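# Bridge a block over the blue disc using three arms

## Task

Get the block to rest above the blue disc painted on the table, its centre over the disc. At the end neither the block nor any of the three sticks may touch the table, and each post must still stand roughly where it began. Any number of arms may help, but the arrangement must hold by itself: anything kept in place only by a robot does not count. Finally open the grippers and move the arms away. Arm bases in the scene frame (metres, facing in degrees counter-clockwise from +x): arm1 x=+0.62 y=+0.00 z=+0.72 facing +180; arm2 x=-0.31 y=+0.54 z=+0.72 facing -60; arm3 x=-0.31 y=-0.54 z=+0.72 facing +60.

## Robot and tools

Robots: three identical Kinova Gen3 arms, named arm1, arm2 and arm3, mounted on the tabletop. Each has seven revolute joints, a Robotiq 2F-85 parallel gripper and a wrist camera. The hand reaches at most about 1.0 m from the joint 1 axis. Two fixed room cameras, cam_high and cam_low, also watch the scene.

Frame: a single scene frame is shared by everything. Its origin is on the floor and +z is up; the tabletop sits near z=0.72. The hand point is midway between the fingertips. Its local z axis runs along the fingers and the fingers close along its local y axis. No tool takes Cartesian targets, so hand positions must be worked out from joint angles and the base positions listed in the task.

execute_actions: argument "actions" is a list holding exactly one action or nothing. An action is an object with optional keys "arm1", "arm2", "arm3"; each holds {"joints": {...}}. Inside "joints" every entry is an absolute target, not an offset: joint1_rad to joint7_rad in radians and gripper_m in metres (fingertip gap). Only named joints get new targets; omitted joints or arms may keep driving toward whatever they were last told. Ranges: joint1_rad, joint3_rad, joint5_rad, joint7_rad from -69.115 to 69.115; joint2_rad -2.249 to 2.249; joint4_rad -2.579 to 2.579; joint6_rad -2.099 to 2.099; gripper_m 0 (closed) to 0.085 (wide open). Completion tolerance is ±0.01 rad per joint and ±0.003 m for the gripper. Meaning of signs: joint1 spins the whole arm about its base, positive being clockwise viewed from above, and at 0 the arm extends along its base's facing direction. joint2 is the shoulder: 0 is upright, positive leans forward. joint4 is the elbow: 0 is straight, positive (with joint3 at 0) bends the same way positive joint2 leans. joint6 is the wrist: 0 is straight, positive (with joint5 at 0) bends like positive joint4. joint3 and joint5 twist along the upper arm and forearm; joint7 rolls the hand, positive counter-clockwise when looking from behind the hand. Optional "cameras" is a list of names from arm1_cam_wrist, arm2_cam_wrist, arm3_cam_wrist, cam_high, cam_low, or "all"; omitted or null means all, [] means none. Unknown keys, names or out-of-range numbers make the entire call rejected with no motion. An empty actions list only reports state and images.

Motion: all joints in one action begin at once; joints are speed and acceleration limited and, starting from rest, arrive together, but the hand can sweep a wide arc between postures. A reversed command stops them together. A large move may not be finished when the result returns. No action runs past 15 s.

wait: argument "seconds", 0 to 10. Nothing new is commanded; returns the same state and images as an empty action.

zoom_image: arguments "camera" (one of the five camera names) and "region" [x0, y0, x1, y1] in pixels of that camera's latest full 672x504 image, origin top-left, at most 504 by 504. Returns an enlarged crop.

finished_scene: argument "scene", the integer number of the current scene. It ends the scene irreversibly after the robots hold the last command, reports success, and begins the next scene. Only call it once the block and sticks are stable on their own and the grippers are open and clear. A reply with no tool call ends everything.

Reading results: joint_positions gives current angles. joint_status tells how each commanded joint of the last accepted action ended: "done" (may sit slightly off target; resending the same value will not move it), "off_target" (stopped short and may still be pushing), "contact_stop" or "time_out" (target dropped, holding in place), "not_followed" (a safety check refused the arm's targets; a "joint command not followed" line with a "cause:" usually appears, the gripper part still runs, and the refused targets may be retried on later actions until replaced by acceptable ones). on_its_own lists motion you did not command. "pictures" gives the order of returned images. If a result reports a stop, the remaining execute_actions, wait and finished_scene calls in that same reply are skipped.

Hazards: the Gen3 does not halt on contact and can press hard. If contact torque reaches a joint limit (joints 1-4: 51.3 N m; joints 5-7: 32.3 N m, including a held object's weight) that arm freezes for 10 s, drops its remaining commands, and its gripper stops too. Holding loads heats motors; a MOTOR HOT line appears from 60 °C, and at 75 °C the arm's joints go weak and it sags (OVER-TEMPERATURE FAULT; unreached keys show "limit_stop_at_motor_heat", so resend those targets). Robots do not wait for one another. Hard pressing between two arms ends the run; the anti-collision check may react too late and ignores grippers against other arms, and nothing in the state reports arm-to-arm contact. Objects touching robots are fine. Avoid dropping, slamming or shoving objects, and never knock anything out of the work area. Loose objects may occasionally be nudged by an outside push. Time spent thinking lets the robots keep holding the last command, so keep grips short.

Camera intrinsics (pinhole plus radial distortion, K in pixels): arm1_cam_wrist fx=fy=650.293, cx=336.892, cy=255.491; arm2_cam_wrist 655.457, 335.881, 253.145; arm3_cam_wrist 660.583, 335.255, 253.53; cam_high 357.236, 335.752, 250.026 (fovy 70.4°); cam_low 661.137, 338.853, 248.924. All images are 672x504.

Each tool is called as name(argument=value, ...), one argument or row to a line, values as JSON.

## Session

execute_actions(
  actions=[],
)

Scene clock: 0.00 s.
arm1.joint_positions: joint1_rad=-0.010 joint2_rad=-0.396 joint3_rad=-0.076 joint4_rad=+1.510 joint5_rad=-0.033 joint6_rad=+2.021 joint7_rad=+1.479 gripper_m=+0.085
arm1.joint_status: not commanded
arm1.hand: x=+0.4961 y=-0.0065 z=+1.2584 quat_wxyz=(-0.001, -1.000, -0.026, +0.000) (m; scene frame)
arm2.joint_positions: joint1_rad=-0.011 joint2_rad=-0.400 joint3_rad=-0.075 joint4_rad=+1.515 joint5_rad=-0.030 joint6_rad=+2.024 joint7_rad=+1.481 gripper_m=+0.085
arm2.joint_status: not commanded
arm2.hand: x=-0.2535 y=+0.4276 z=+1.2666 quat_wxyz=(+0.003, -0.511, -0.859, -0.002) (m; scene frame)
arm3.joint_positions: joint1_rad=-0.011 joint2_rad=-0.400 joint3_rad=-0.073 joint4_rad=+1.512 joint5_rad=-0.031 joint6_rad=+2.023 joint7_rad=+1.478 gripper_m=+0.085
arm3.joint_status: not commanded
arm3.hand: x=-0.2503 y=-0.4369 z=+1.2877 quat_wxyz=(-0.002, +0.516, -0.857, -0.008) (m; scene frame)
pictures: arm1_cam_wrist, arm2_cam_wrist, arm3_cam_wrist, cam_high, cam_low
Images, in order (width x height): arm1_cam_wrist 672x504, arm2_cam_wrist 672x504, arm3_cam_wrist 672x504, cam_high 672x504, cam_low 672x504.

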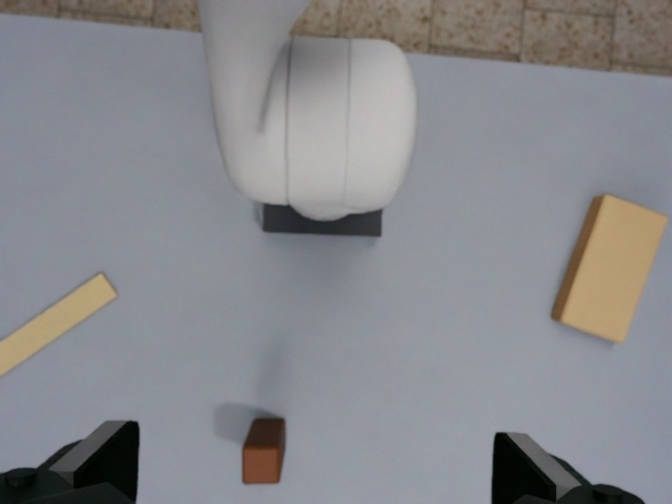

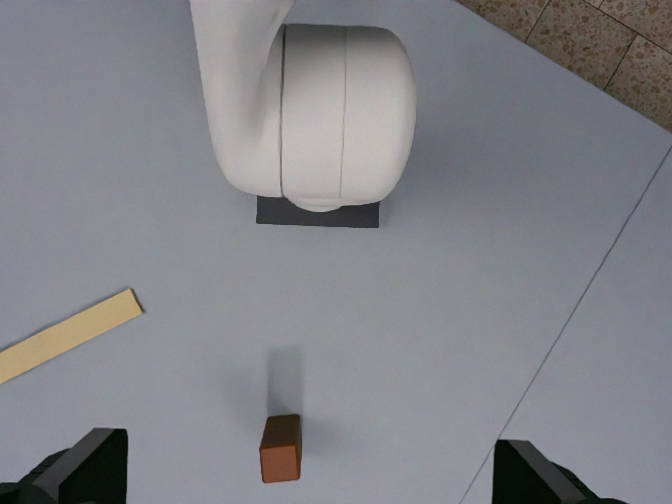

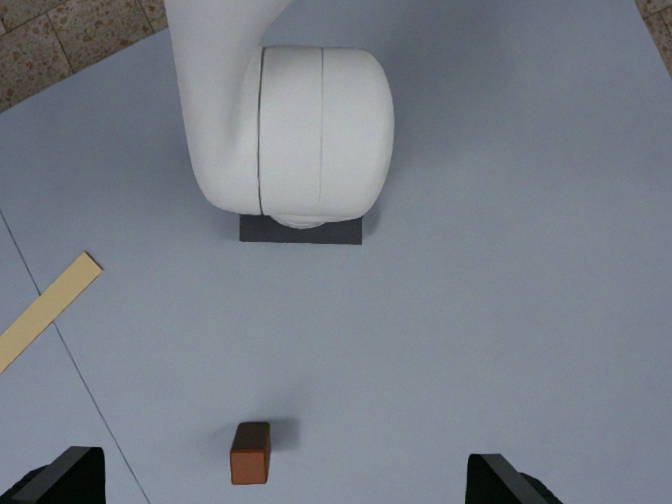

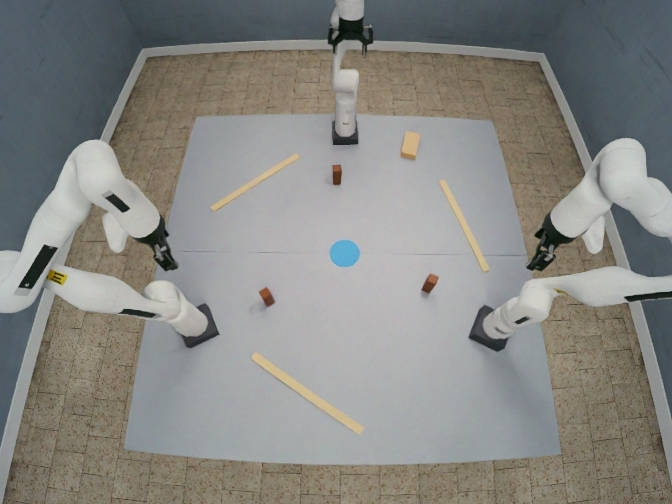

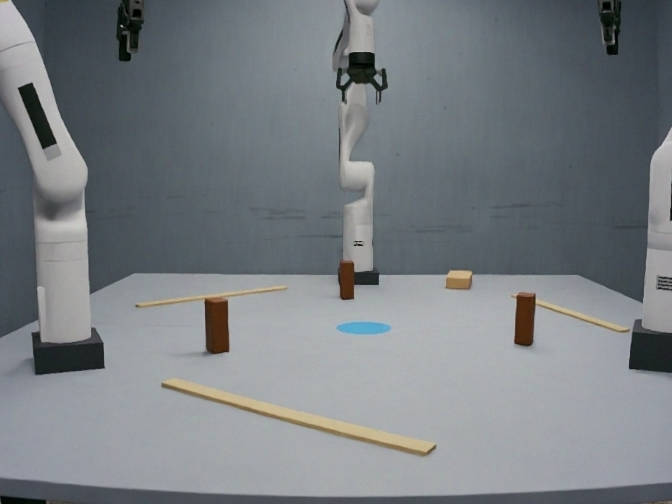

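zoom_image(
  camera="cam_high",
  region=[190, 110, 510, 290],
)

zoom_image(
  camera="cam_high",
  region=[230, 330, 390, 450],
)

Region (190, 110, 510, 290) of cam_high's 672x504 image, scaled by 1.575, with more detail than that image has; it fills the top 284 rows of this view, and the rest is white.

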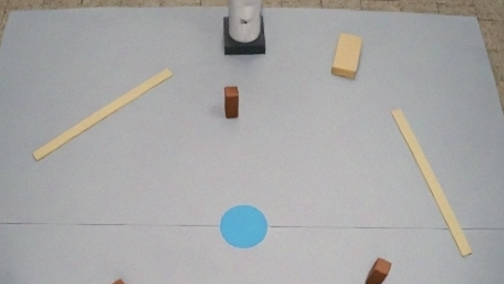

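Region (230, 330, 390, 450) of cam_high's 672x504 image, scaled by 3.150, with more detail than that image has; it fills the top 378 rows of this view, and the rest is white.

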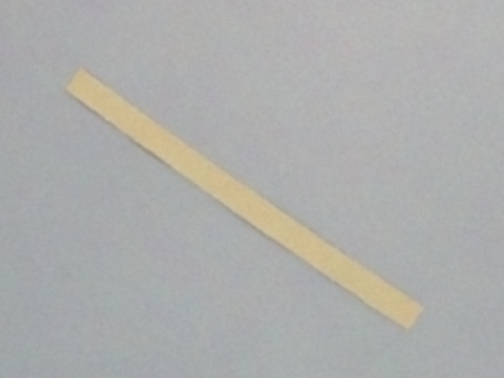

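execute_actions(
  actions=[
    {"arm1":{"joints":{"joint1_rad":0.962,"joint2_rad":0.4772,"joint3_rad":0,"joint4_rad":2.0417,"joint5_rad":0,"joint6_rad":0.6227,"joint7_rad":1.592,"gripper_m":0.06}},"arm2":{"joints":{"joint1_rad":0.895,"joint2_rad":0.4843,"joint3_rad":0,"joint4_rad":2.066,"joint5_rad":0,"joint6_rad":0.5913,"joint7_rad":1.393,"gripper_m":0.06}},"arm3":{"joints":{"joint1_rad":0.974,"joint2_rad":0.5361,"joint3_rad":0,"joint4_rad":2.0189,"joint5_rad":0,"joint6_rad":0.5866,"joint7_rad":1.761,"gripper_m":0.06}}},
  ],
)

Scene clock: 3.47 s.
arm1.joint_positions: joint1_rad=+0.962 joint2_rad=+0.477 joint3_rad=+0.000 joint4_rad=+2.042 joint5_rad=+0.000 joint6_rad=+0.623 joint7_rad=+1.592 gripper_m=+0.060
arm1.joint_status: all done
arm1.hand: x=+0.4089 y=+0.3132 z=+0.8495 quat_wxyz=(+0.001, -0.902, +0.431, -0.002) (m; scene frame)
arm2.joint_positions: joint1_rad=+0.895 joint2_rad=+0.484 joint3_rad=+0.000 joint4_rad=+2.066 joint5_rad=+0.000 joint6_rad=+0.591 joint7_rad=+1.393 gripper_m=+0.060
arm2.joint_status: all done
arm2.hand: x=-0.4778 y=+0.2043 z=+0.8504 quat_wxyz=(+0.004, -0.880, -0.476, -0.001) (m; scene frame)
arm3.joint_positions: joint1_rad=+0.974 joint2_rad=+0.536 joint3_rad=+0.000 joint4_rad=+2.019 joint5_rad=+0.000 joint6_rad=+0.587 joint7_rad=+1.761 gripper_m=+0.060
arm3.joint_status: all done
arm3.hand: x=+0.0798 y=-0.5191 z=+0.8578 quat_wxyz=(+0.002, +0.150, -0.989, -0.006) (m; scene frame)
pictures: arm1_cam_wrist, arm2_cam_wrist, arm3_cam_wrist, cam_high, cam_low
Images, in order (width x height): arm1_cam_wrist 672x504, arm2_cam_wrist 672x504, arm3_cam_wrist 672x504, cam_high 672x504, cam_low 672x504.

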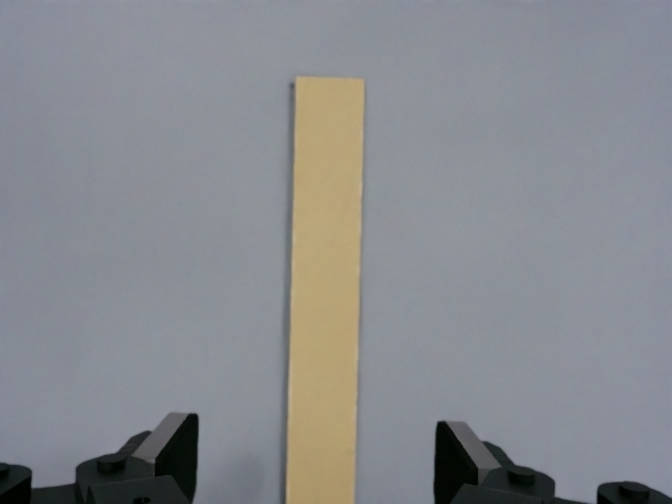

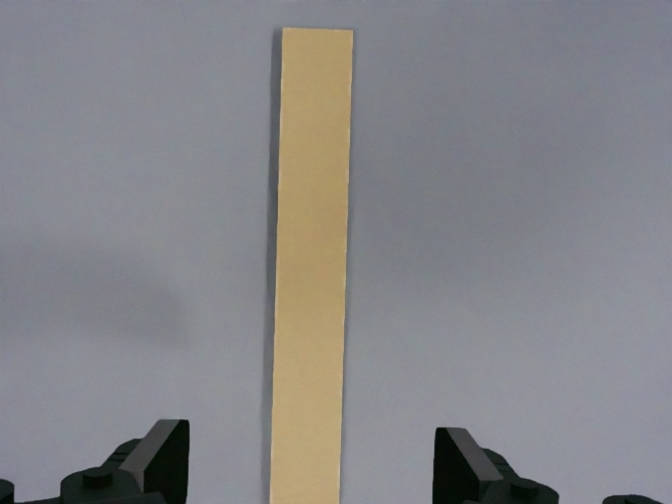

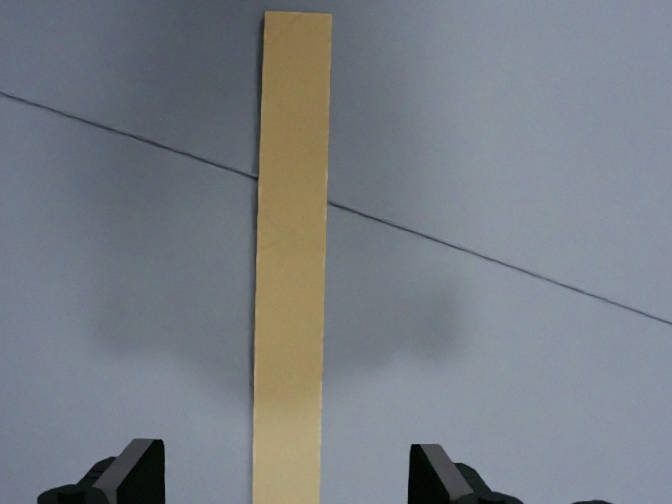

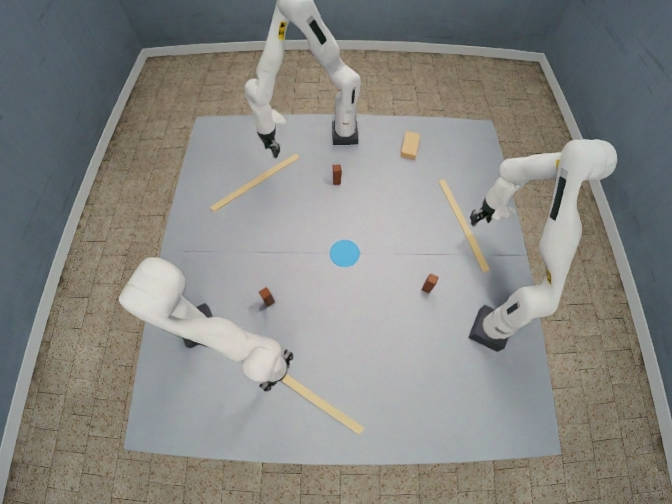

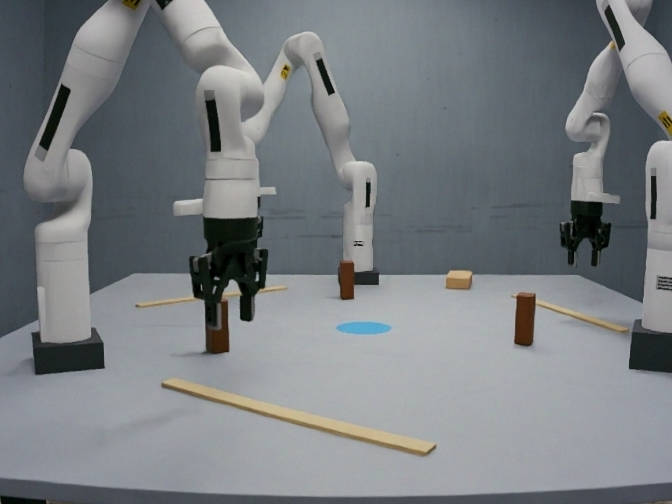

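execute_actions(
  actions=[
    {"arm1":{"joints":{"joint2_rad":0.7487,"joint4_rad":2.0983,"joint6_rad":0.2946,"gripper_m":0.05}},"arm2":{"joints":{"joint2_rad":0.7679,"joint4_rad":2.1011,"joint6_rad":0.2726,"gripper_m":0.05}},"arm3":{"joints":{"joint2_rad":0.8251,"joint4_rad":2.0597,"joint6_rad":0.2568,"joint7_rad":1.741,"gripper_m":0.05}}},
  ],
  cameras=["arm1_cam_wrist","arm2_cam_wrist","arm3_cam_wrist"],
)

execute_actions(
  actions=[
    {"arm1":{"joints":{"gripper_m":0.015}},"arm2":{"joints":{"gripper_m":0.015}},"arm3":{"joints":{"gripper_m":0.015}}},
  ],
  cameras=["arm1_cam_wrist","arm2_cam_wrist","arm3_cam_wrist","cam_low"],
)

Scene clock: 5.27 s.
arm1.joint_positions: joint1_rad=+0.962 joint2_rad=+0.749 joint3_rad=+0.000 joint4_rad=+2.098 joint5_rad=+0.000 joint6_rad=+0.295 joint7_rad=+1.592 gripper_m=+0.050
arm1.joint_status: all done
arm1.hand: x=+0.4089 y=+0.3141 z=+0.7385 quat_wxyz=(+0.001, -0.902, +0.431, -0.002) (m; scene frame)
arm2.joint_positions: joint1_rad=+0.895 joint2_rad=+0.768 joint3_rad=+0.000 joint4_rad=+2.101 joint5_rad=+0.000 joint6_rad=+0.273 joint7_rad=+1.393 gripper_m=+0.050
arm2.joint_status: all done
arm2.hand: x=-0.4802 y=+0.1999 z=+0.7390 quat_wxyz=(+0.004, -0.880, -0.476, -0.001) (m; scene frame)
arm3.joint_positions: joint1_rad=+0.974 joint2_rad=+0.825 joint3_rad=+0.000 joint4_rad=+2.060 joint5_rad=+0.000 joint6_rad=+0.257 joint7_rad=+1.741 gripper_m=+0.050
arm3.joint_status: all done
arm3.hand: x=+0.0790 y=-0.5178 z=+0.7393 quat_wxyz=(+0.002, +0.140, -0.990, -0.006) (m; scene frame)
pictures: arm1_cam_wrist, arm2_cam_wrist, arm3_cam_wrist
Images, in order (width x height): arm1_cam_wrist 672x504, arm2_cam_wrist 672x504, arm3_cam_wrist 672x504.

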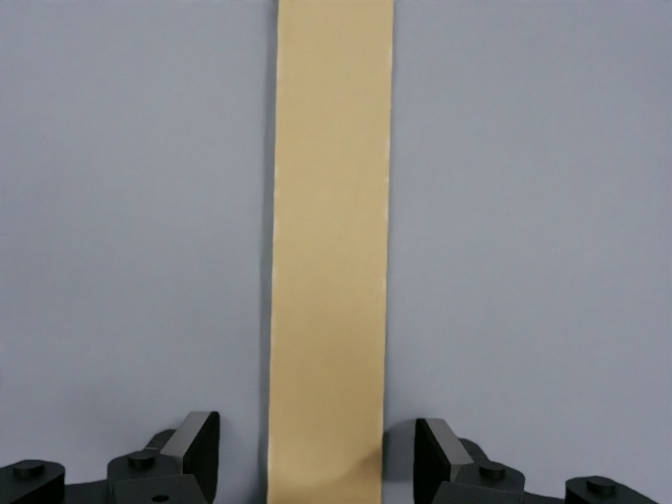

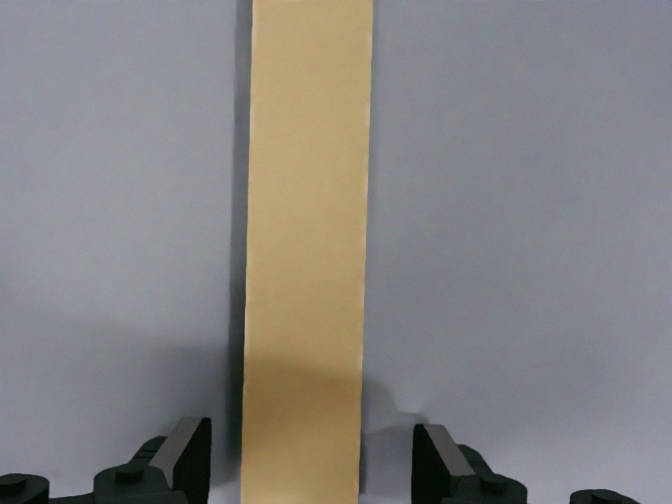

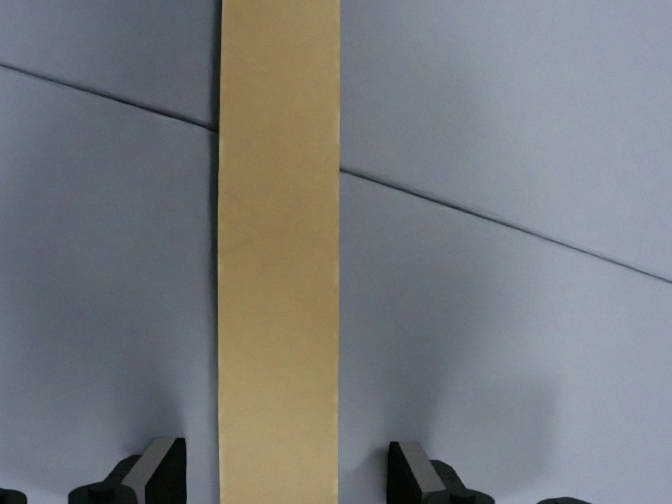

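Scene clock: 6.03 s.
arm1.joint_positions: joint1_rad=+0.961 joint2_rad=+0.746 joint3_rad=-0.001 joint4_rad=+2.099 joint5_rad=+0.000 joint6_rad=+0.295 joint7_rad=+1.592 gripper_m=+0.024
arm1.joint_status: gripper_m off_target (ended at +0.024, target +0.015)
arm1.hand: x=+0.4080 y=+0.3140 z=+0.7395 quat_wxyz=(+0.001, -0.902, +0.431, -0.001) (m; scene frame)
arm2.joint_positions: joint1_rad=+0.894 joint2_rad=+0.764 joint3_rad=-0.001 joint4_rad=+2.101 joint5_rad=-0.001 joint6_rad=+0.273 joint7_rad=+1.393 gripper_m=+0.024
arm2.joint_status: gripper_m off_target (ended at +0.024, target +0.015)
arm2.hand: x=-0.4798 y=+0.1984 z=+0.7405 quat_wxyz=(+0.003, -0.879, -0.476, +0.000) (m; scene frame)
arm3.joint_positions: joint1_rad=+0.975 joint2_rad=+0.821 joint3_rad=+0.001 joint4_rad=+2.060 joint5_rad=+0.001 joint6_rad=+0.257 joint7_rad=+1.741 gripper_m=+0.024
arm3.joint_status: gripper_m off_target (ended at +0.024, target +0.015)
arm3.hand: x=+0.0804 y=-0.5189 z=+0.7409 quat_wxyz=(+0.001, +0.140, -0.990, -0.005) (m; scene frame)
pictures: arm1_cam_wrist, arm2_cam_wrist, arm3_cam_wrist, cam_low
Images, in order (width x height): arm1_cam_wrist 672x504, arm2_cam_wrist 672x504, arm3_cam_wrist 672x504, cam_low 672x504.

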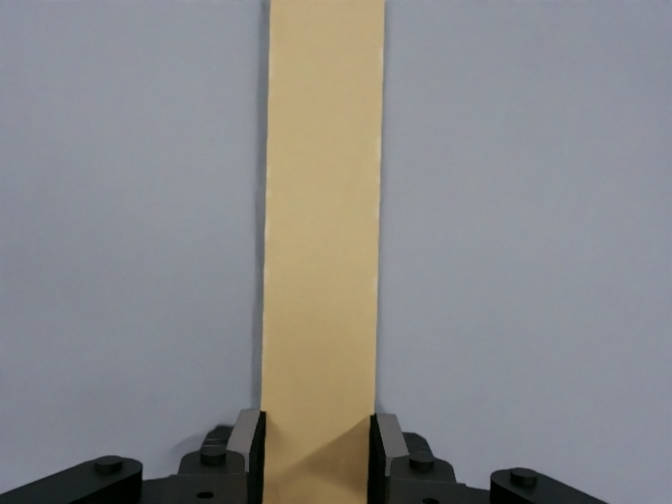

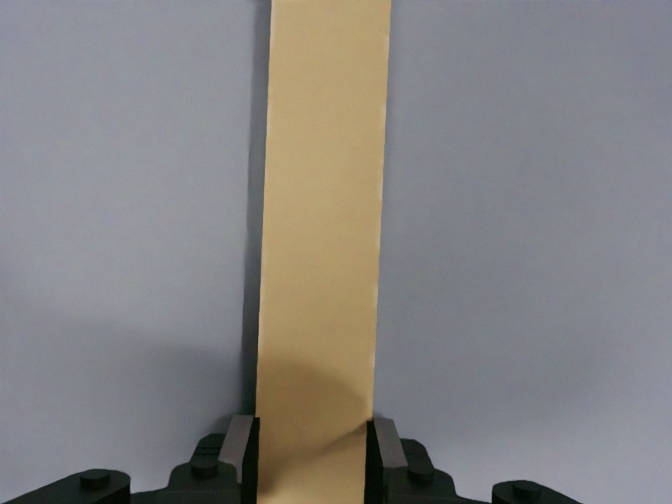

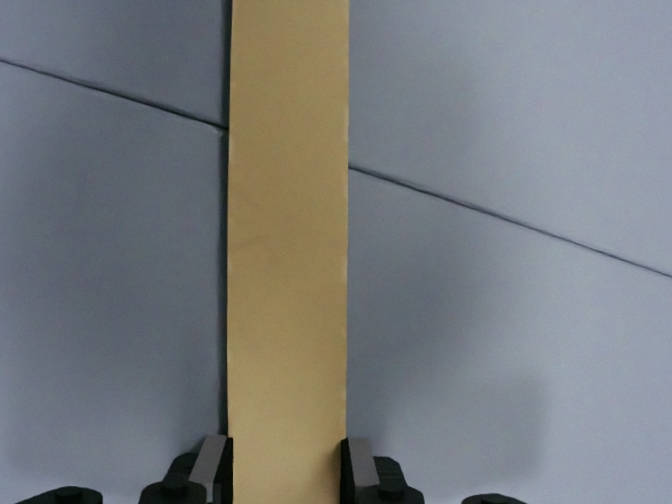

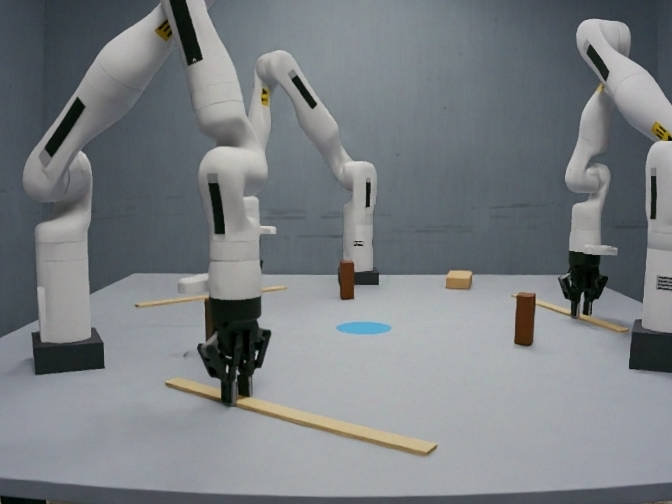

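execute_actions(
  actions=[
    {"arm1":{"joints":{"joint1_rad":0.072,"joint2_rad":0.004,"joint4_rad":2.4014,"joint6_rad":0.511,"joint7_rad":1.586}},"arm2":{"joints":{"joint1_rad":-0.008,"joint2_rad":0.0692,"joint4_rad":2.3359,"joint6_rad":0.5085,"joint7_rad":1.604}},"arm3":{"joints":{"joint1_rad":0.059,"joint2_rad":0.135,"joint4_rad":2.3582,"joint6_rad":0.4346,"joint7_rad":1.59}}},
  ],
)

Scene clock: 8.83 s.
arm1.joint_positions: joint1_rad=+0.072 joint2_rad=+0.004 joint3_rad=+0.000 joint4_rad=+2.402 joint5_rad=+0.000 joint6_rad=+0.511 joint7_rad=+1.586 gripper_m=+0.024
arm1.joint_status: all done
arm1.hand: x=+0.3378 y=+0.0314 z=+0.9260 quat_wxyz=(+0.002, -0.994, +0.004, +0.109) (m; scene frame)
arm2.joint_positions: joint1_rad=-0.008 joint2_rad=+0.070 joint3_rad=+0.000 joint4_rad=+2.336 joint5_rad=+0.000 joint6_rad=+0.509 joint7_rad=+1.604 gripper_m=+0.024
arm2.joint_status: all done
arm2.hand: x=-0.1824 y=+0.2514 z=+0.9337 quat_wxyz=(-0.094, -0.492, -0.863, +0.056) (m; scene frame)
arm3.joint_positions: joint1_rad=+0.059 joint2_rad=+0.135 joint3_rad=+0.000 joint4_rad=+2.358 joint5_rad=+0.000 joint6_rad=+0.435 joint7_rad=+1.590 gripper_m=+0.024
arm3.joint_status: all done
arm3.hand: x=-0.1261 y=-0.2844 z=+0.9350 quat_wxyz=(-0.093, +0.496, -0.862, -0.058) (m; scene frame)
pictures: arm1_cam_wrist, arm2_cam_wrist, arm3_cam_wrist, cam_high, cam_low
Images, in order (width x height): arm1_cam_wrist 672x504, arm2_cam_wrist 672x504, arm3_cam_wrist 672x504, cam_high 672x504, cam_low 672x504.

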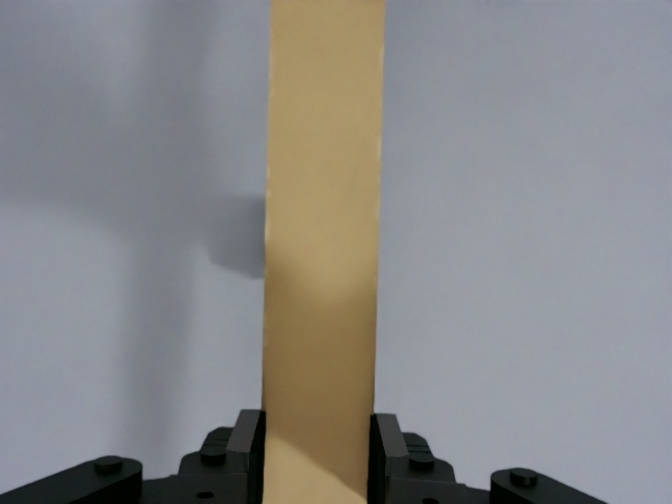

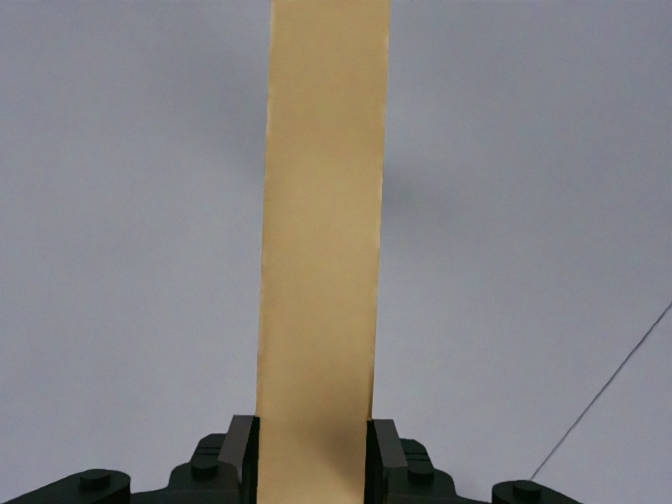

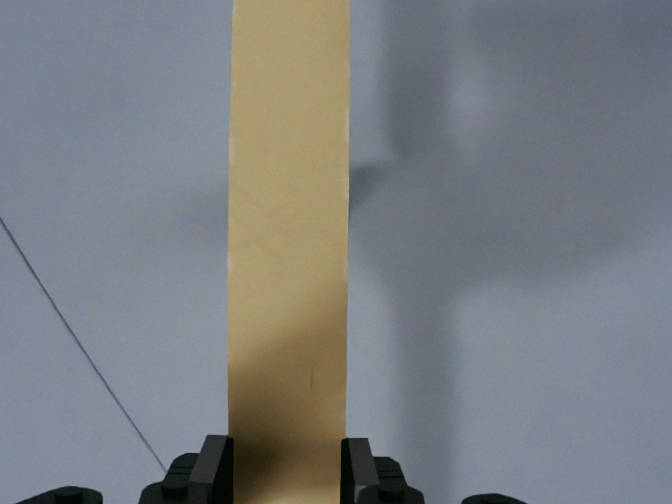

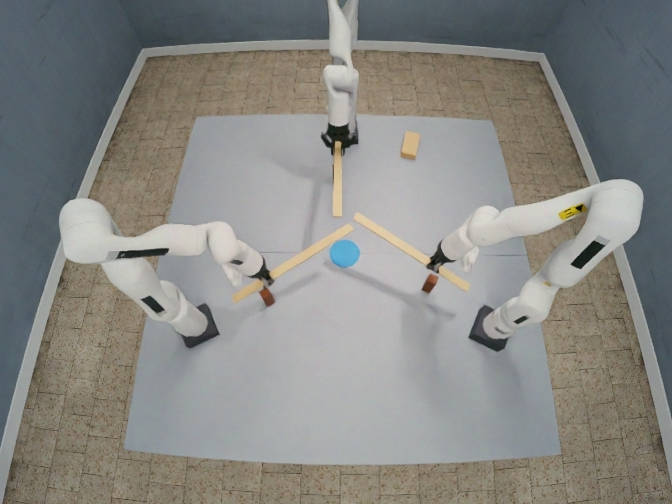

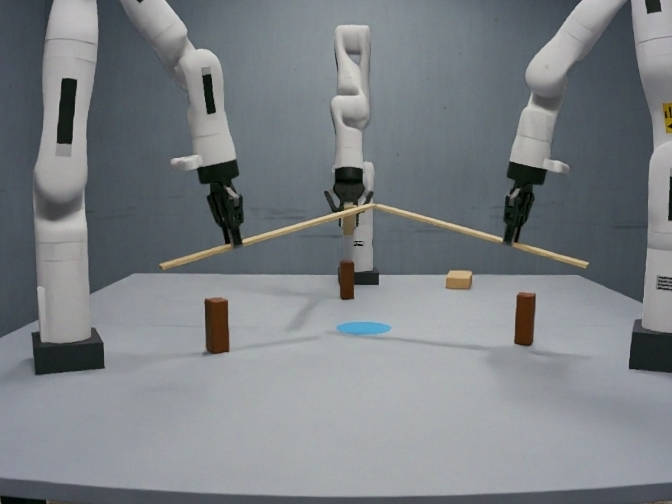

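Same as before. Advance, then lower to the τ=.11 pose.

execute_actions(
  actions=[
    {"arm1":{"joints":{"joint1_rad":0.066,"joint2_rad":0.2023,"joint4_rad":2.1674,"joint6_rad":0.517,"joint7_rad":1.58}},"arm2":{"joints":{"joint1_rad":-0.015,"joint2_rad":0.2569,"joint4_rad":2.0898,"joint6_rad":0.537,"joint7_rad":1.598}},"arm3":{"joints":{"joint1_rad":0.054,"joint2_rad":0.3057,"joint4_rad":2.1117,"joint6_rad":0.480,"joint7_rad":1.585}}},
  ],
  cameras=["cam_high","cam_low"],
)

zoom_image(
  camera="cam_high",
  region=[270, 150, 420, 270],
)

Scene clock: 10.27 s.
arm1.joint_positions: joint1_rad=+0.066 joint2_rad=+0.202 joint3_rad=+0.000 joint4_rad=+2.168 joint5_rad=+0.000 joint6_rad=+0.517 joint7_rad=+1.580 gripper_m=+0.024
arm1.joint_status: all done
arm1.hand: x=+0.2376 y=+0.0313 z=+0.9268 quat_wxyz=(+0.002, -0.992, +0.004, +0.124) (m; scene frame)
arm2.joint_positions: joint1_rad=-0.015 joint2_rad=+0.257 joint3_rad=+0.000 joint4_rad=+2.090 joint5_rad=+0.000 joint6_rad=+0.537 joint7_rad=+1.598 gripper_m=+0.024
arm2.joint_status: all done
arm2.hand: x=-0.1317 y=+0.1649 z=+0.9351 quat_wxyz=(-0.107, -0.491, -0.862, +0.063) (m; scene frame)
arm3.joint_positions: joint1_rad=+0.054 joint2_rad=+0.306 joint3_rad=+0.000 joint4_rad=+2.112 joint5_rad=+0.000 joint6_rad=+0.480 joint7_rad=+1.585 gripper_m=+0.024
arm3.joint_status: all done
arm3.hand: x=-0.0772 y=-0.1996 z=+0.9372 quat_wxyz=(-0.106, +0.495, -0.860, -0.066) (m; scene frame)
pictures: cam_high, cam_low
Images, in order (width x height): cam_high 672x504, cam_low 672x504.

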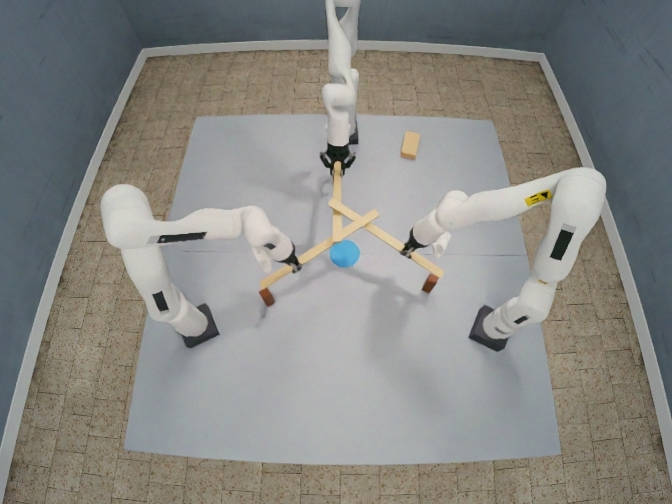

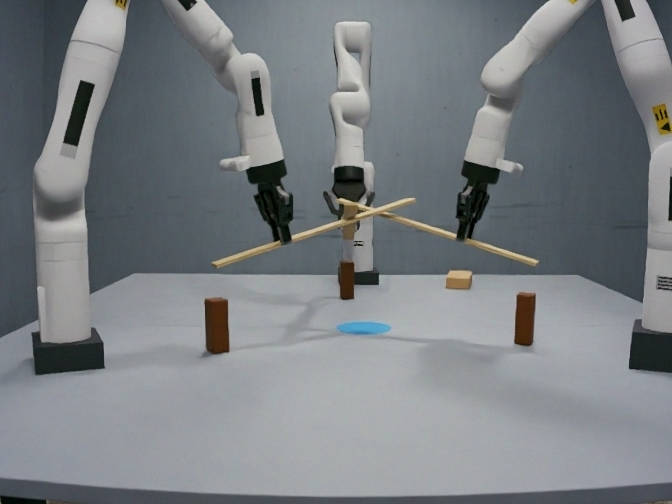

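Region (270, 150, 420, 270) of cam_high's 672x504 image, scaled by 3.360, with more detail than that image has; it fills the top 403 rows of this view, and the rest is white.

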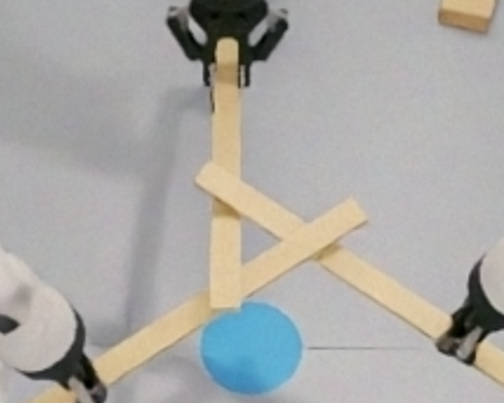

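execute_actions(
  actions=[
    {"arm1":{"joints":{"joint2_rad":0.4304,"joint4_rad":2.0963,"joint6_rad":0.500}},"arm2":{"joints":{"joint2_rad":0.4608,"joint4_rad":2.0773,"joint6_rad":0.4855}},"arm3":{"joints":{"joint2_rad":0.5362,"joint4_rad":2.0417,"joint6_rad":0.460}}},
  ],
)

zoom_image(
  camera="cam_high",
  region=[240, 150, 460, 320],
)

zoom_image(
  camera="cam_low",
  region=[180, 230, 560, 340],
)

Scene clock: 11.70 s.
arm1.joint_positions: joint1_rad=+0.066 joint2_rad=+0.431 joint3_rad=+0.000 joint4_rad=+2.096 joint5_rad=+0.000 joint6_rad=+0.500 joint7_rad=+1.580 gripper_m=+0.024
arm1.joint_status: all done
arm1.hand: x=+0.2275 y=+0.0316 z=+0.8576 quat_wxyz=(+0.001, -0.999, +0.004, +0.055) (m; scene frame)
arm2.joint_positions: joint1_rad=-0.015 joint2_rad=+0.461 joint3_rad=+0.000 joint4_rad=+2.077 joint5_rad=+0.000 joint6_rad=+0.485 joint7_rad=+1.598 gripper_m=+0.024
arm2.joint_status: all done
arm2.hand: x=-0.1359 y=+0.1727 z=+0.8584 quat_wxyz=(-0.048, -0.494, -0.868, +0.027) (m; scene frame)
arm3.joint_positions: joint1_rad=+0.054 joint2_rad=+0.536 joint3_rad=+0.000 joint4_rad=+2.042 joint5_rad=+0.000 joint6_rad=+0.460 joint7_rad=+1.585 gripper_m=+0.024
arm3.joint_status: all done
arm3.hand: x=-0.0749 y=-0.1942 z=+0.8602 quat_wxyz=(-0.045, +0.498, -0.865, -0.032) (m; scene frame)
pictures: arm1_cam_wrist, arm2_cam_wrist, arm3_cam_wrist, cam_high, cam_low
Images, in order (width x height): arm1_cam_wrist 672x504, arm2_cam_wrist 672x504, arm3_cam_wrist 672x504, cam_high 672x504, cam_low 672x504.

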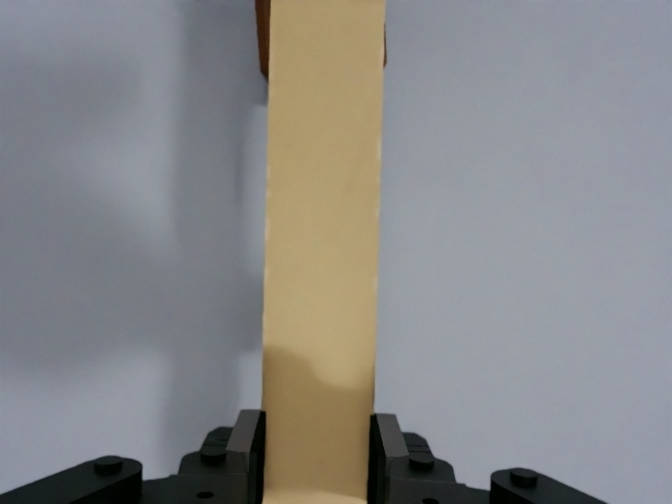

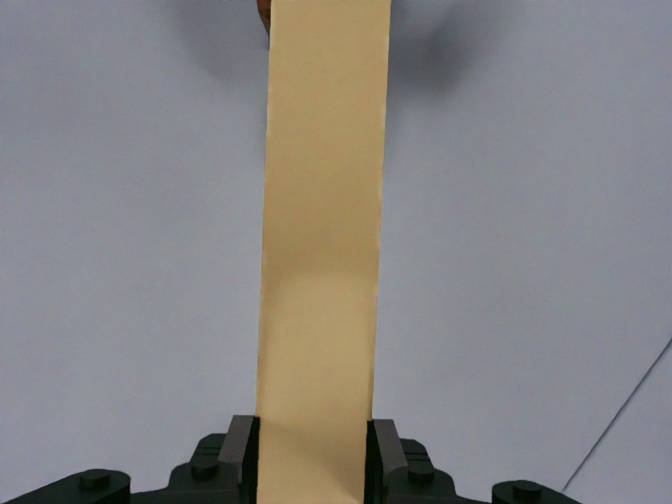

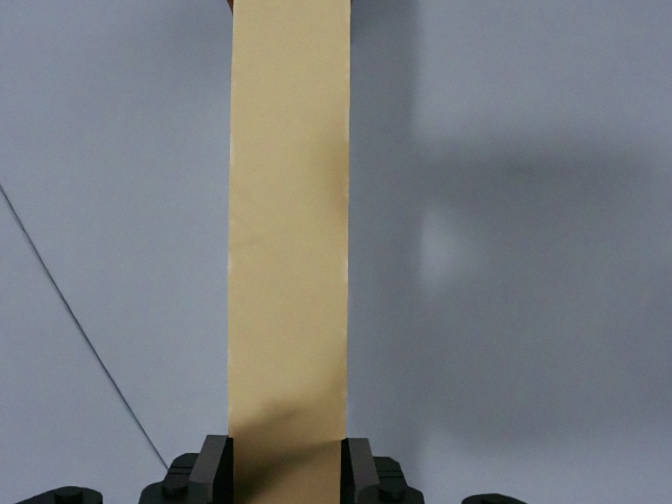

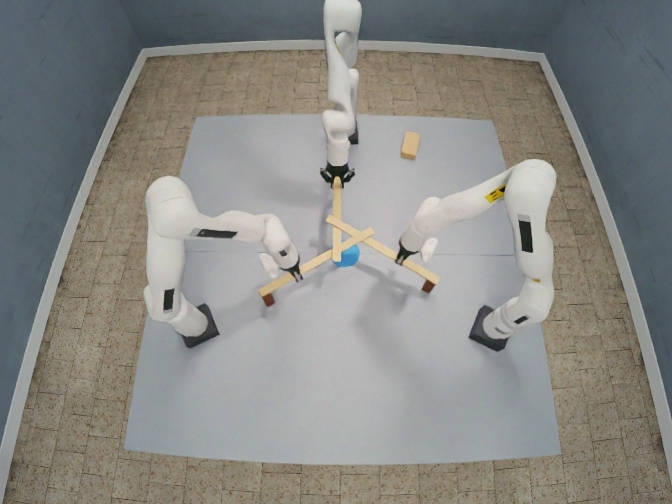

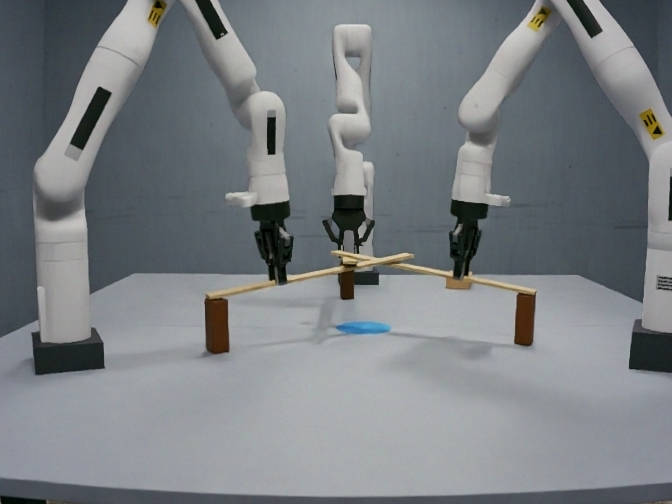

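Region (240, 150, 460, 320) of cam_high's 672x504 image, scaled by 2.291, with more detail than that image has; it fills the top 389 rows of this view, and the rest is white.

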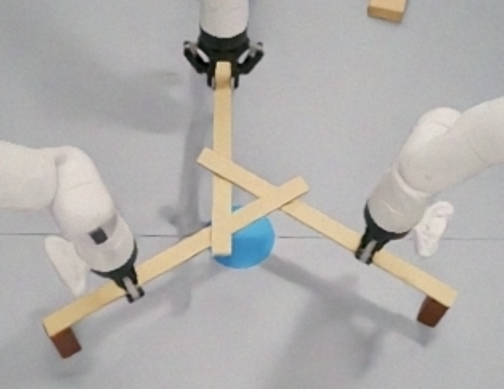

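Region (180, 230, 560, 340) of cam_low's 672x504 image, scaled by 1.326, with more detail than that image has; it fills the top 146 rows of this view, and the rest is white.

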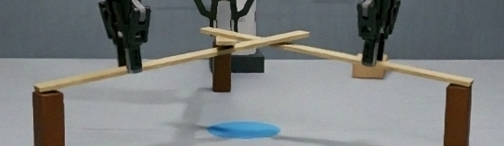

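execute_actions(
  actions=[
    {"arm1":{"joints":{"joint2_rad":0.450,"joint4_rad":2.080,"joint6_rad":0.518}},"arm2":{"joints":{"joint2_rad":0.480,"joint4_rad":2.0604,"joint6_rad":0.5045}},"arm3":{"joints":{"joint2_rad":0.5553,"joint4_rad":2.0234,"joint6_rad":0.480}}},
  ],
  cameras=[],
)

execute_actions(
  actions=[
    {"arm1":{"joints":{"gripper_m":0.05}},"arm2":{"joints":{"gripper_m":0.05}},"arm3":{"joints":{"gripper_m":0.05}}},
  ],
  cameras=["cam_low","cam_high"],
)

execute_actions(
  actions=[
    {"arm1":{"joints":{"joint2_rad":0.30,"joint6_rad":0.67,"gripper_m":0.085}},"arm2":{"joints":{"joint2_rad":0.33,"joint6_rad":0.65}},"arm3":{"joints":{"joint2_rad":0.40,"joint6_rad":0.63}}},
  ],
  cameras=["cam_low"],
)

execute_actions(
  actions=[
    {"arm1":{"joints":{"joint1_rad":-1.382,"joint2_rad":0.5,"joint4_rad":2.305,"joint6_rad":0.3366,"joint7_rad":3.042}},"arm2":{"joints":{"joint2_rad":-0.4,"joint4_rad":1.6,"joint6_rad":1.9}},"arm3":{"joints":{"joint2_rad":-0.4,"joint4_rad":1.6,"joint6_rad":1.9}}},
  ],
  cameras=["arm1_cam_wrist","cam_low","cam_high"],
)

Scene clock: 12.87 s.
arm1.joint_positions: joint1_rad=+0.066 joint2_rad=+0.451 joint3_rad=+0.000 joint4_rad=+2.081 joint5_rad=+0.000 joint6_rad=+0.518 joint7_rad=+1.580 gripper_m=+0.024
arm1.joint_status: all done
arm1.hand: x=+0.2279 y=+0.0318 z=+0.8525 quat_wxyz=(+0.001, -0.999, +0.004, +0.043) (m; scene frame)
arm2.joint_positions: joint1_rad=-0.015 joint2_rad=+0.478 joint3_rad=+0.000 joint4_rad=+2.060 joint5_rad=+0.000 joint6_rad=+0.505 joint7_rad=+1.598 gripper_m=+0.024
arm2.joint_status: all done
arm2.hand: x=-0.1358 y=+0.1726 z=+0.8546 quat_wxyz=(-0.039, -0.495, -0.868, +0.022) (m; scene frame)
arm3.joint_positions: joint1_rad=+0.054 joint2_rad=+0.552 joint3_rad=+0.000 joint4_rad=+2.023 joint5_rad=+0.000 joint6_rad=+0.481 joint7_rad=+1.585 gripper_m=+0.024
arm3.joint_status: all done
arm3.hand: x=-0.0745 y=-0.1940 z=+0.8564 quat_wxyz=(-0.037, +0.498, -0.866, -0.027) (m; scene frame)
pictures: none
No camera images: the call's "cameras" was empty. Leave "cameras" out to get every camera's image.

Scene clock: 13.77 s.
arm1.joint_positions: joint1_rad=+0.066 joint2_rad=+0.450 joint3_rad=+0.000 joint4_rad=+2.080 joint5_rad=+0.000 joint6_rad=+0.518 joint7_rad=+1.580 gripper_m=+0.050
arm1.joint_status: all done
arm1.hand: x=+0.2274 y=+0.0315 z=+0.8529 quat_wxyz=(+0.001, -0.999, +0.004, +0.044) (m; scene frame)
arm2.joint_positions: joint1_rad=-0.015 joint2_rad=+0.480 joint3_rad=+0.000 joint4_rad=+2.060 joint5_rad=+0.000 joint6_rad=+0.504 joint7_rad=+1.598 gripper_m=+0.050
arm2.joint_status: all done
arm2.hand: x=-0.1358 y=+0.1728 z=+0.8537 quat_wxyz=(-0.039, -0.494, -0.868, +0.022) (m; scene frame)
arm3.joint_positions: joint1_rad=+0.054 joint2_rad=+0.555 joint3_rad=+0.000 joint4_rad=+2.023 joint5_rad=+0.000 joint6_rad=+0.480 joint7_rad=+1.585 gripper_m=+0.050
arm3.joint_status: all done
arm3.hand: x=-0.0750 y=-0.1940 z=+0.8552 quat_wxyz=(-0.036, +0.499, -0.866, -0.027) (m; scene frame)
pictures: cam_high, cam_low
Images, in order (width x height): cam_high 672x504, cam_low 672x504.

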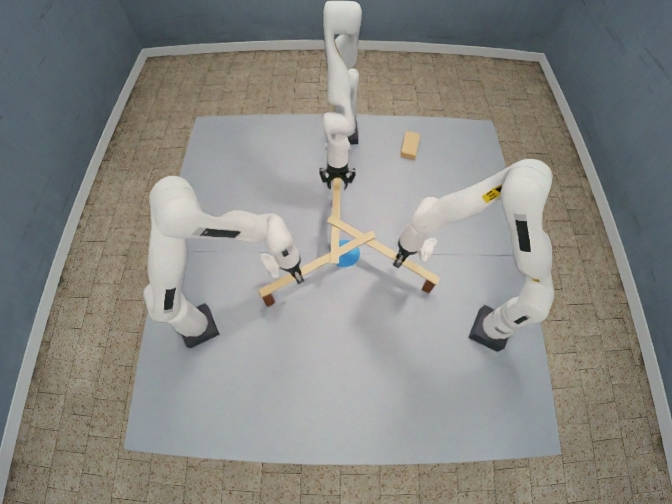

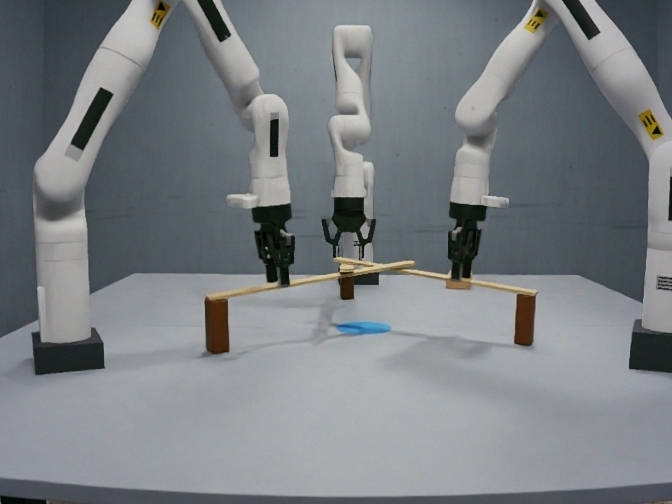

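Scene clock: 14.83 s.
arm1.joint_positions: joint1_rad=+0.066 joint2_rad=+0.300 joint3_rad=+0.000 joint4_rad=+2.080 joint5_rad=+0.000 joint6_rad=+0.670 joint7_rad=+1.580 gripper_m=+0.085
arm1.joint_status: all done
arm1.hand: x=+0.2500 y=+0.0311 z=+0.9058 quat_wxyz=(+0.001, -0.999, +0.004, +0.043) (m; scene frame)
arm2.joint_positions: joint1_rad=-0.015 joint2_rad=+0.330 joint3_rad=+0.000 joint4_rad=+2.060 joint5_rad=+0.000 joint6_rad=+0.650 joint7_rad=+1.598 gripper_m=+0.050
arm2.joint_status: all done
arm2.hand: x=-0.1454 y=+0.1896 z=+0.9083 quat_wxyz=(-0.040, -0.494, -0.868, +0.023) (m; scene frame)
arm3.joint_positions: joint1_rad=+0.054 joint2_rad=+0.400 joint3_rad=+0.000 joint4_rad=+2.023 joint5_rad=+0.000 joint6_rad=+0.630 joint7_rad=+1.585 gripper_m=+0.050
arm3.joint_status: all done
arm3.hand: x=-0.0834 y=-0.2095 z=+0.9143 quat_wxyz=(-0.038, +0.499, -0.866, -0.028) (m; scene frame)
pictures: cam_low
Images, in order (width x height): cam_low 672x504.

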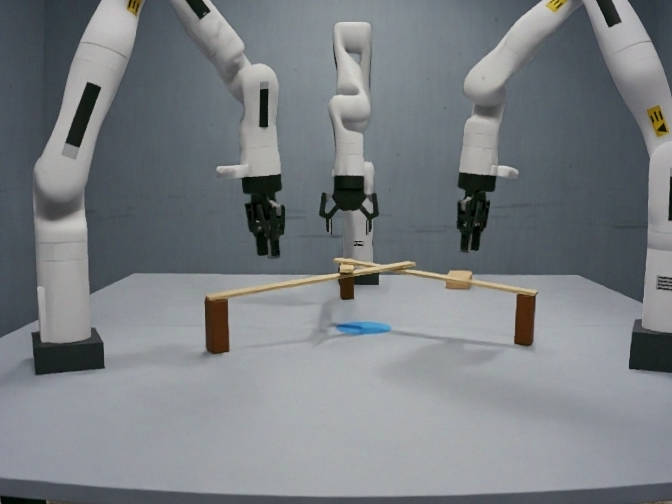

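Scene clock: 17.60 s.
arm1.joint_positions: joint1_rad=-1.382 joint2_rad=+0.500 joint3_rad=+0.000 joint4_rad=+2.305 joint5_rad=+0.000 joint6_rad=+0.337 joint7_rad=+3.042 gripper_m=+0.085
arm1.joint_status: all done
arm1.hand: x=+0.5525 y=-0.2991 z=+0.8042 quat_wxyz=(-0.003, -0.120, -0.993, +0.000) (m; scene frame)
arm2.joint_positions: joint1_rad=-0.015 joint2_rad=-0.400 joint3_rad=+0.000 joint4_rad=+1.600 joint5_rad=+0.000 joint6_rad=+1.900 joint7_rad=+1.598 gripper_m=+0.050
arm2.joint_status: all done
arm2.hand: x=-0.2619 y=+0.3966 z=+1.2421 quat_wxyz=(-0.015, -0.495, -0.869, +0.007) (m; scene frame)
arm3.joint_positions: joint1_rad=+0.054 joint2_rad=-0.400 joint3_rad=+0.000 joint4_rad=+1.600 joint5_rad=+0.000 joint6_rad=+1.900 joint7_rad=+1.585 gripper_m=+0.050
arm3.joint_status: all done
arm3.hand: x=-0.2127 y=-0.4331 z=+1.2624 quat_wxyz=(-0.018, +0.499, -0.866, -0.017) (m; scene frame)
pictures: arm1_cam_wrist, cam_high, cam_low
Images, in order (width x height): arm1_cam_wrist 672x504, cam_high 672x504, cam_low 672x504.

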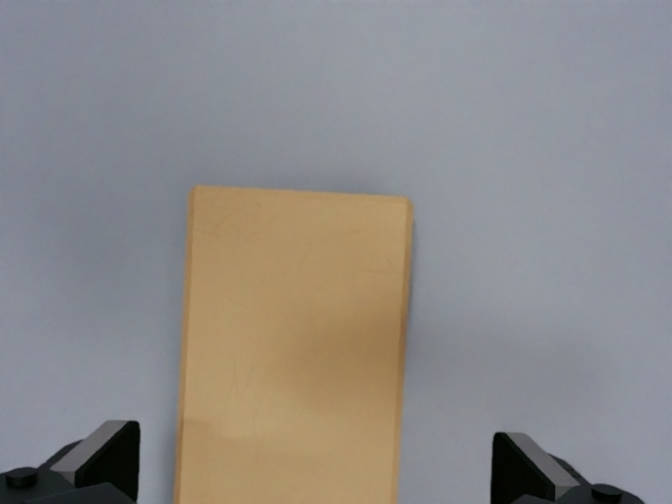

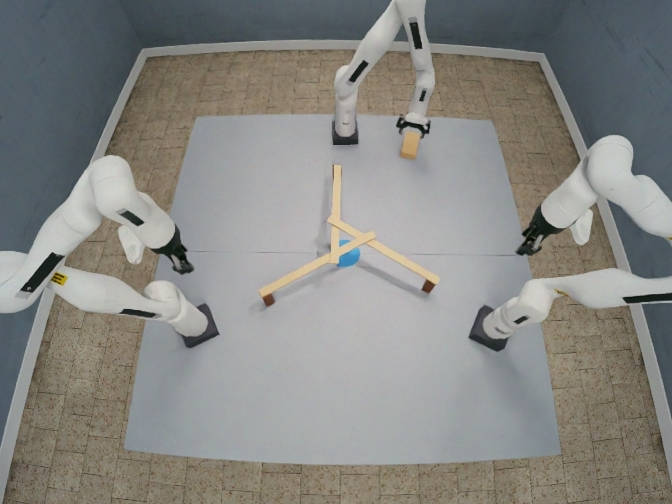

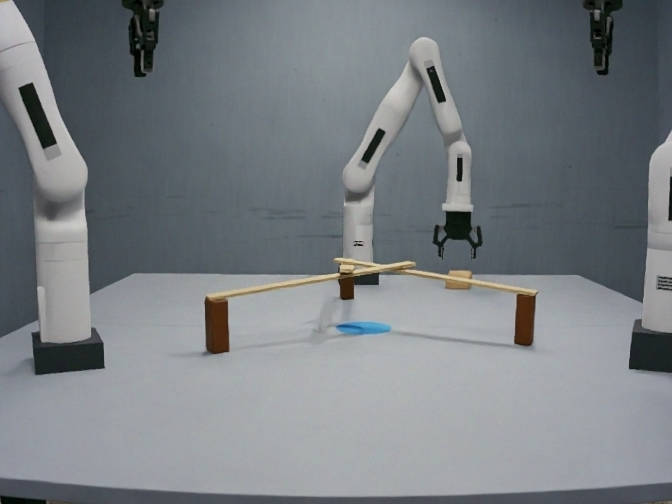

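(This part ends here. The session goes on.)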